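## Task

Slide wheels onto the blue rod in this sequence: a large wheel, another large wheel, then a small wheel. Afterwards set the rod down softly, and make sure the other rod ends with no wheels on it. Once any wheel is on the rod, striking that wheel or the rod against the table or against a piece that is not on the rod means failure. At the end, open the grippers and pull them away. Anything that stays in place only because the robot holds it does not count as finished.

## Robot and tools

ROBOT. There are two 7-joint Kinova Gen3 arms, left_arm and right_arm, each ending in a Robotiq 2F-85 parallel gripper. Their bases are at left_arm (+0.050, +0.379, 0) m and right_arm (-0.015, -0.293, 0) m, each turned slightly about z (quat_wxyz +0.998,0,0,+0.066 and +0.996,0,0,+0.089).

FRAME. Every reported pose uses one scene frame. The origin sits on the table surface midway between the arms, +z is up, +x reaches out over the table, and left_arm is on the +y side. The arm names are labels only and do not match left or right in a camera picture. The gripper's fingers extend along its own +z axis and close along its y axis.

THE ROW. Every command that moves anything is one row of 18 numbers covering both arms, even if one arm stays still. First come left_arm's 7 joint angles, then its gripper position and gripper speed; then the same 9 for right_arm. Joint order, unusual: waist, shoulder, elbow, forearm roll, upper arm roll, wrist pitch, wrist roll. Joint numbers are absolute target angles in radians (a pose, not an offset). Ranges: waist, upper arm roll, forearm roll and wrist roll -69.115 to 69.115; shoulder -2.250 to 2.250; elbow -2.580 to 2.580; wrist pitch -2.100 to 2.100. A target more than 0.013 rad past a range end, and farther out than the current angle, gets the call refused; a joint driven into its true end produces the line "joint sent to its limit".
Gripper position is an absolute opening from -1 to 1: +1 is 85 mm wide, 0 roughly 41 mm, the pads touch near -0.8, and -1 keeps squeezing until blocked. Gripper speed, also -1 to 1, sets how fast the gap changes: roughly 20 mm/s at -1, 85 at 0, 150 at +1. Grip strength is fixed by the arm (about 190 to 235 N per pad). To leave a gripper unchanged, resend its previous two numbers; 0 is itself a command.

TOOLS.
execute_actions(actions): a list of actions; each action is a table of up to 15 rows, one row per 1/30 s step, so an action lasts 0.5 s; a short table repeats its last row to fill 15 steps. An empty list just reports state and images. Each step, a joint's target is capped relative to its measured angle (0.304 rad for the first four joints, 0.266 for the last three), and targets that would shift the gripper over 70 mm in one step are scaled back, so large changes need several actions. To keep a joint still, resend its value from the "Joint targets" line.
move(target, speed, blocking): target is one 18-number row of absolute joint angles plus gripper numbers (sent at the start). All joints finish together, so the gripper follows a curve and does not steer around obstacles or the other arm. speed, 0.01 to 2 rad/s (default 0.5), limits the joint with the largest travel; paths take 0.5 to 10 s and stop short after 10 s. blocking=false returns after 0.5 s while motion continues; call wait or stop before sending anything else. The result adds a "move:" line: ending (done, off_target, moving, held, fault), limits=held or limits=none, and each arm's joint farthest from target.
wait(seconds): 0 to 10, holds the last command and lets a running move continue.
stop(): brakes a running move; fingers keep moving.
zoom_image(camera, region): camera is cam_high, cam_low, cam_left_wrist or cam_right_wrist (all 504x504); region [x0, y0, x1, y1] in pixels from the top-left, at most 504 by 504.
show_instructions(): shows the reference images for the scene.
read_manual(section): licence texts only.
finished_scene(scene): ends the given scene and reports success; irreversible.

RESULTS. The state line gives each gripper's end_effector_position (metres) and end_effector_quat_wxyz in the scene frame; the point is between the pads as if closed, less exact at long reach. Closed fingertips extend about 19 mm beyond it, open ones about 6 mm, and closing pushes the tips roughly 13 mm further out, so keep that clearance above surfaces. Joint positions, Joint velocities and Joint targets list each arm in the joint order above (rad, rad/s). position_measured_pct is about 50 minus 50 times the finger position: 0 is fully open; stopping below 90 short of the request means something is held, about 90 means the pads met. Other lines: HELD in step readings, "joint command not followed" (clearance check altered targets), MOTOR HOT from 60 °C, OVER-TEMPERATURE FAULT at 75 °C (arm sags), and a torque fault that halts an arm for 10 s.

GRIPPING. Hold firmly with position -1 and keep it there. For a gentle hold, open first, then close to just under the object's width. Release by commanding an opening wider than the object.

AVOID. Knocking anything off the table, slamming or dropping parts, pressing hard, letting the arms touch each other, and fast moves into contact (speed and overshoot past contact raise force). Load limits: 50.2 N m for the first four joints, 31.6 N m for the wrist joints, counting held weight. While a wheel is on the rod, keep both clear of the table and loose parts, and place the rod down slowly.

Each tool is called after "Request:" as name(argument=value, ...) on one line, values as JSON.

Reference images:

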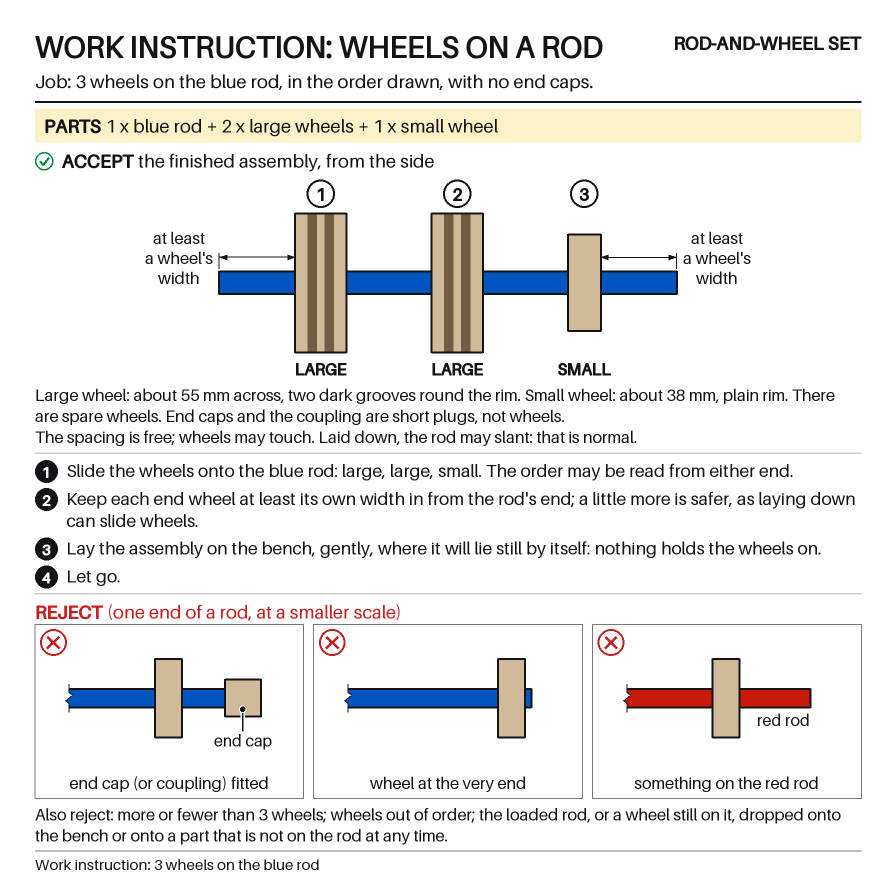

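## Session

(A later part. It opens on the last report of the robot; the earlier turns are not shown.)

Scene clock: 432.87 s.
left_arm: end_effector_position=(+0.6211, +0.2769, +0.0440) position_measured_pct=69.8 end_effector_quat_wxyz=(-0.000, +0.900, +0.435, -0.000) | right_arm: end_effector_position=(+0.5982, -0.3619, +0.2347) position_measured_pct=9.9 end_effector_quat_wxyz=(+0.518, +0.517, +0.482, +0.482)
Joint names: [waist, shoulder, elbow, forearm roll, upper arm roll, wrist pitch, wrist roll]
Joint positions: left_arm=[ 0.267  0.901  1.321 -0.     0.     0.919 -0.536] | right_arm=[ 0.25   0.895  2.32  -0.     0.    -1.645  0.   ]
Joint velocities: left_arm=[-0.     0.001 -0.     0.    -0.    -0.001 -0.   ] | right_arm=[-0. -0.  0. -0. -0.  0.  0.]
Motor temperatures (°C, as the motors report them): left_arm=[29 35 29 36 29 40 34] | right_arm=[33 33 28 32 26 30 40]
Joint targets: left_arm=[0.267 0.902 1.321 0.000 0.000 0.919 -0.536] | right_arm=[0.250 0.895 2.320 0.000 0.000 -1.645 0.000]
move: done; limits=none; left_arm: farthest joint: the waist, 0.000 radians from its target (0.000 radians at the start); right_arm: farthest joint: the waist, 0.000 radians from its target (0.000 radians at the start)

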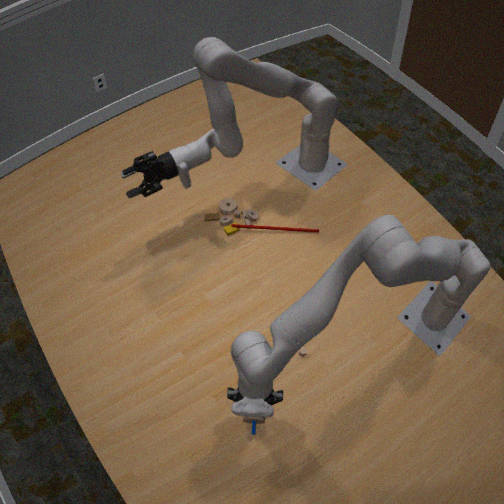

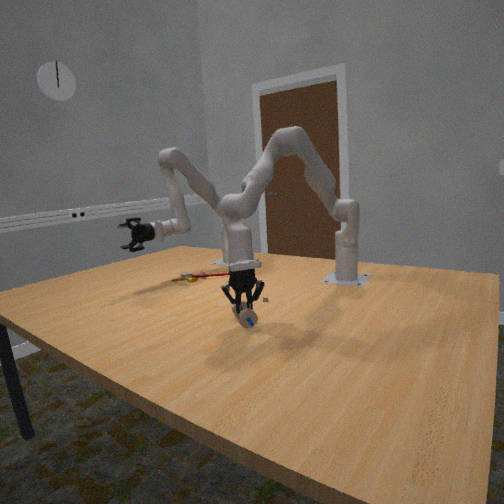

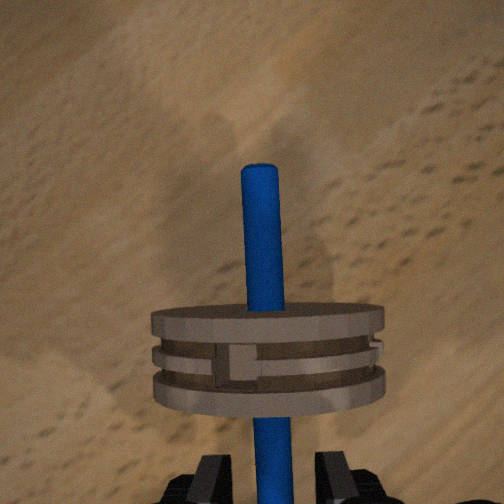

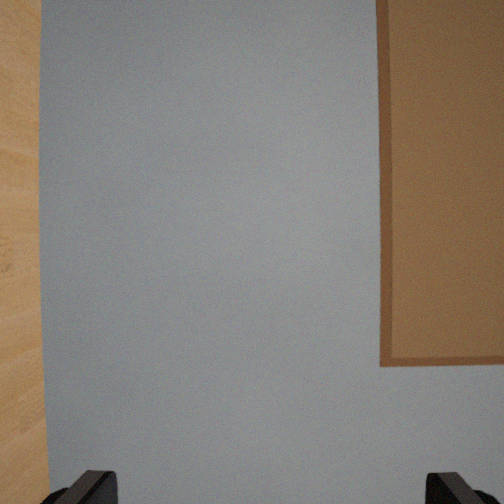

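Request:
move(target=[0.267,0.8003,1.2556,0,0,1.0857,-0.5356,-0.4,-1, 0.25,0.895,2.32,0,0,-1.645,0,0.8,0], speed=0.2)

Request:
move(target=[0.0,0.361,1.592,0,0,1.189,-0.5356,-0.4,-1, 0.25,0.895,2.32,0,0,-1.645,0,0.8,0], speed=0.6)

Request:
zoom_image(camera="cam_high", region=[200,330,340,470])

Scene clock: 436.33 s.
left_arm: end_effector_position=(+0.6211, +0.2769, +0.1199) position_measured_pct=69.8 end_effector_quat_wxyz=(-0.000, +0.900, +0.435, -0.000) | right_arm: end_effector_position=(+0.5982, -0.3619, +0.2347) position_measured_pct=9.9 end_effector_quat_wxyz=(+0.518, +0.517, +0.482, +0.482)
Joint names: [waist, shoulder, elbow, forearm roll, upper arm roll, wrist pitch, wrist roll]
Joint positions: left_arm=[ 0.267  0.8    1.256 -0.     0.     1.086 -0.536] | right_arm=[ 0.25   0.895  2.32  -0.     0.    -1.645 -0.   ]
Joint velocities: left_arm=[-0.    -0.001  0.     0.    -0.     0.    -0.   ] | right_arm=[-0.     0.    -0.001 -0.     0.    -0.     0.   ]
Motor temperatures (°C, as the motors report them): left_arm=[29 35 29 36 29 40 34] | right_arm=[33 33 28 32 26 30 40]
Joint targets: left_arm=[0.267 0.800 1.256 0.000 0.000 1.086 -0.536] | right_arm=[0.250 0.895 2.320 0.000 0.000 -1.645 0.000]
move: done; limits=none; left_arm: farthest joint: the waist, 0.000 radians from its target (0.000 radians at the start); right_arm: farthest joint: the waist, 0.000 radians from its target (0.000 radians at the start)

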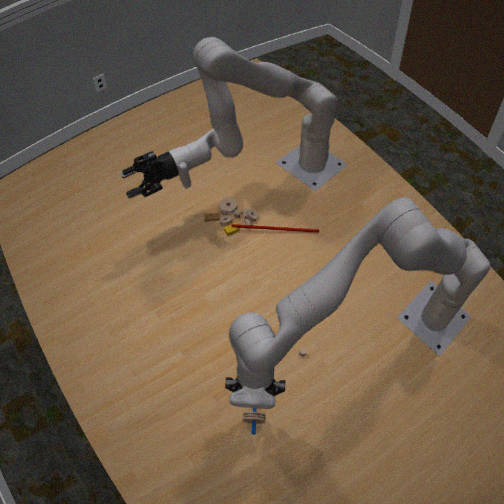

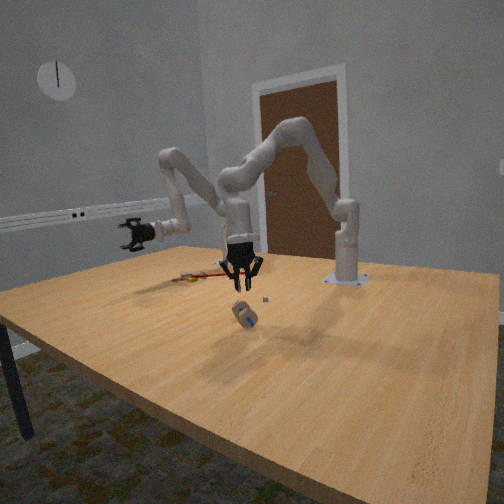

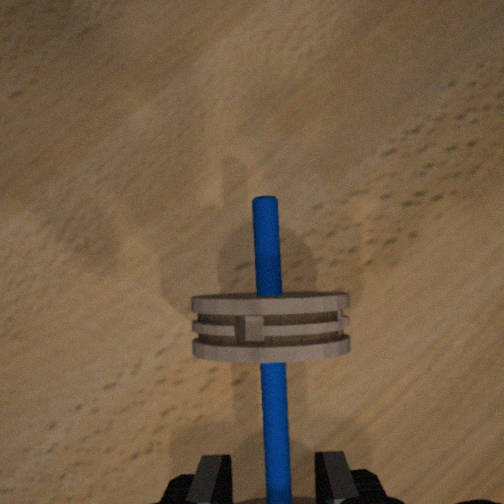

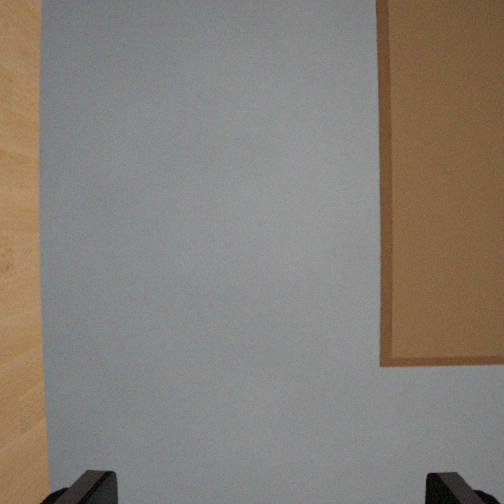

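Scene clock: 437.70 s.
left_arm: end_effector_position=(+0.4893, +0.4127, +0.2498) position_measured_pct=69.8 end_effector_quat_wxyz=(-0.000, +0.834, +0.551, -0.000) | right_arm: end_effector_position=(+0.5982, -0.3619, +0.2347) position_measured_pct=9.9 end_effector_quat_wxyz=(+0.518, +0.517, +0.482, +0.482)
Joint names: [waist, shoulder, elbow, forearm roll, upper arm roll, wrist pitch, wrist roll]
Joint positions: left_arm=[ 0.     0.361  1.592 -0.    -0.     1.189 -0.536] | right_arm=[ 0.25   0.895  2.32  -0.     0.    -1.645  0.   ]
Joint velocities: left_arm=[-0.001 -0.002  0.001 -0.001  0.    -0.     0.001] | right_arm=[-0.     0.     0.002  0.    -0.     0.    -0.   ]
Motor temperatures (°C, as the motors report them): left_arm=[29 35 29 36 29 40 34] | right_arm=[33 33 28 32 26 30 40]
Joint targets: left_arm=[-0.000 0.361 1.592 0.000 0.000 1.189 -0.536] | right_arm=[0.250 0.895 2.320 0.000 0.000 -1.645 0.000]
move: done; limits=none; left_arm: farthest joint: the waist, 0.000 radians from its target (0.267 radians at the start); right_arm: farthest joint: the waist, 0.000 radians from its target (0.000 radians at the start)

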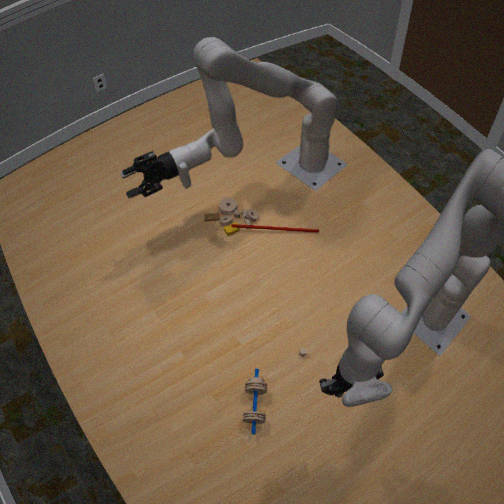

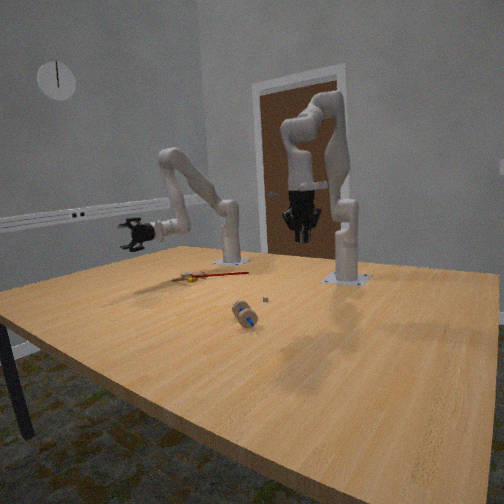

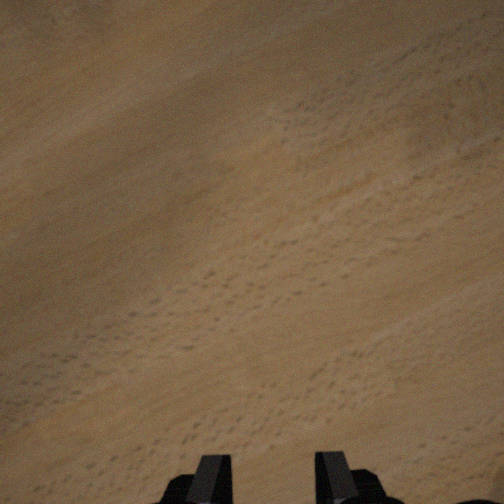

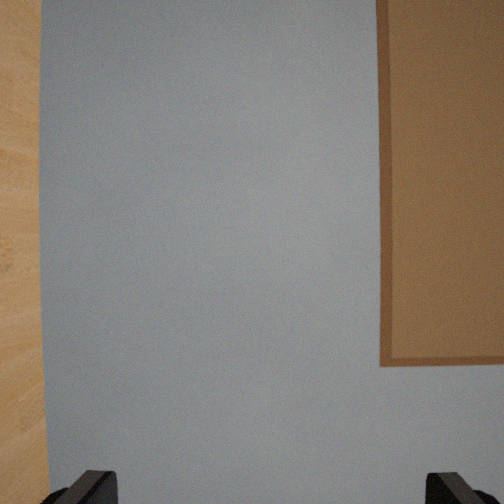

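Region (200, 330, 340, 470) of cam_high's 504x504 image, scaled by 3.600, with more detail than that image has.

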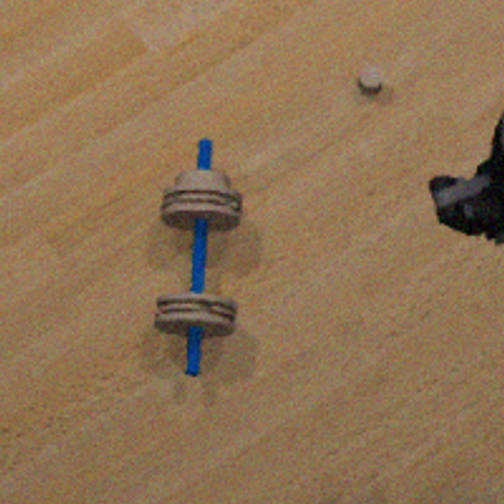

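Looks good and still.

Request:
finished_scene(scene=1)

The scene is finished: the task was done.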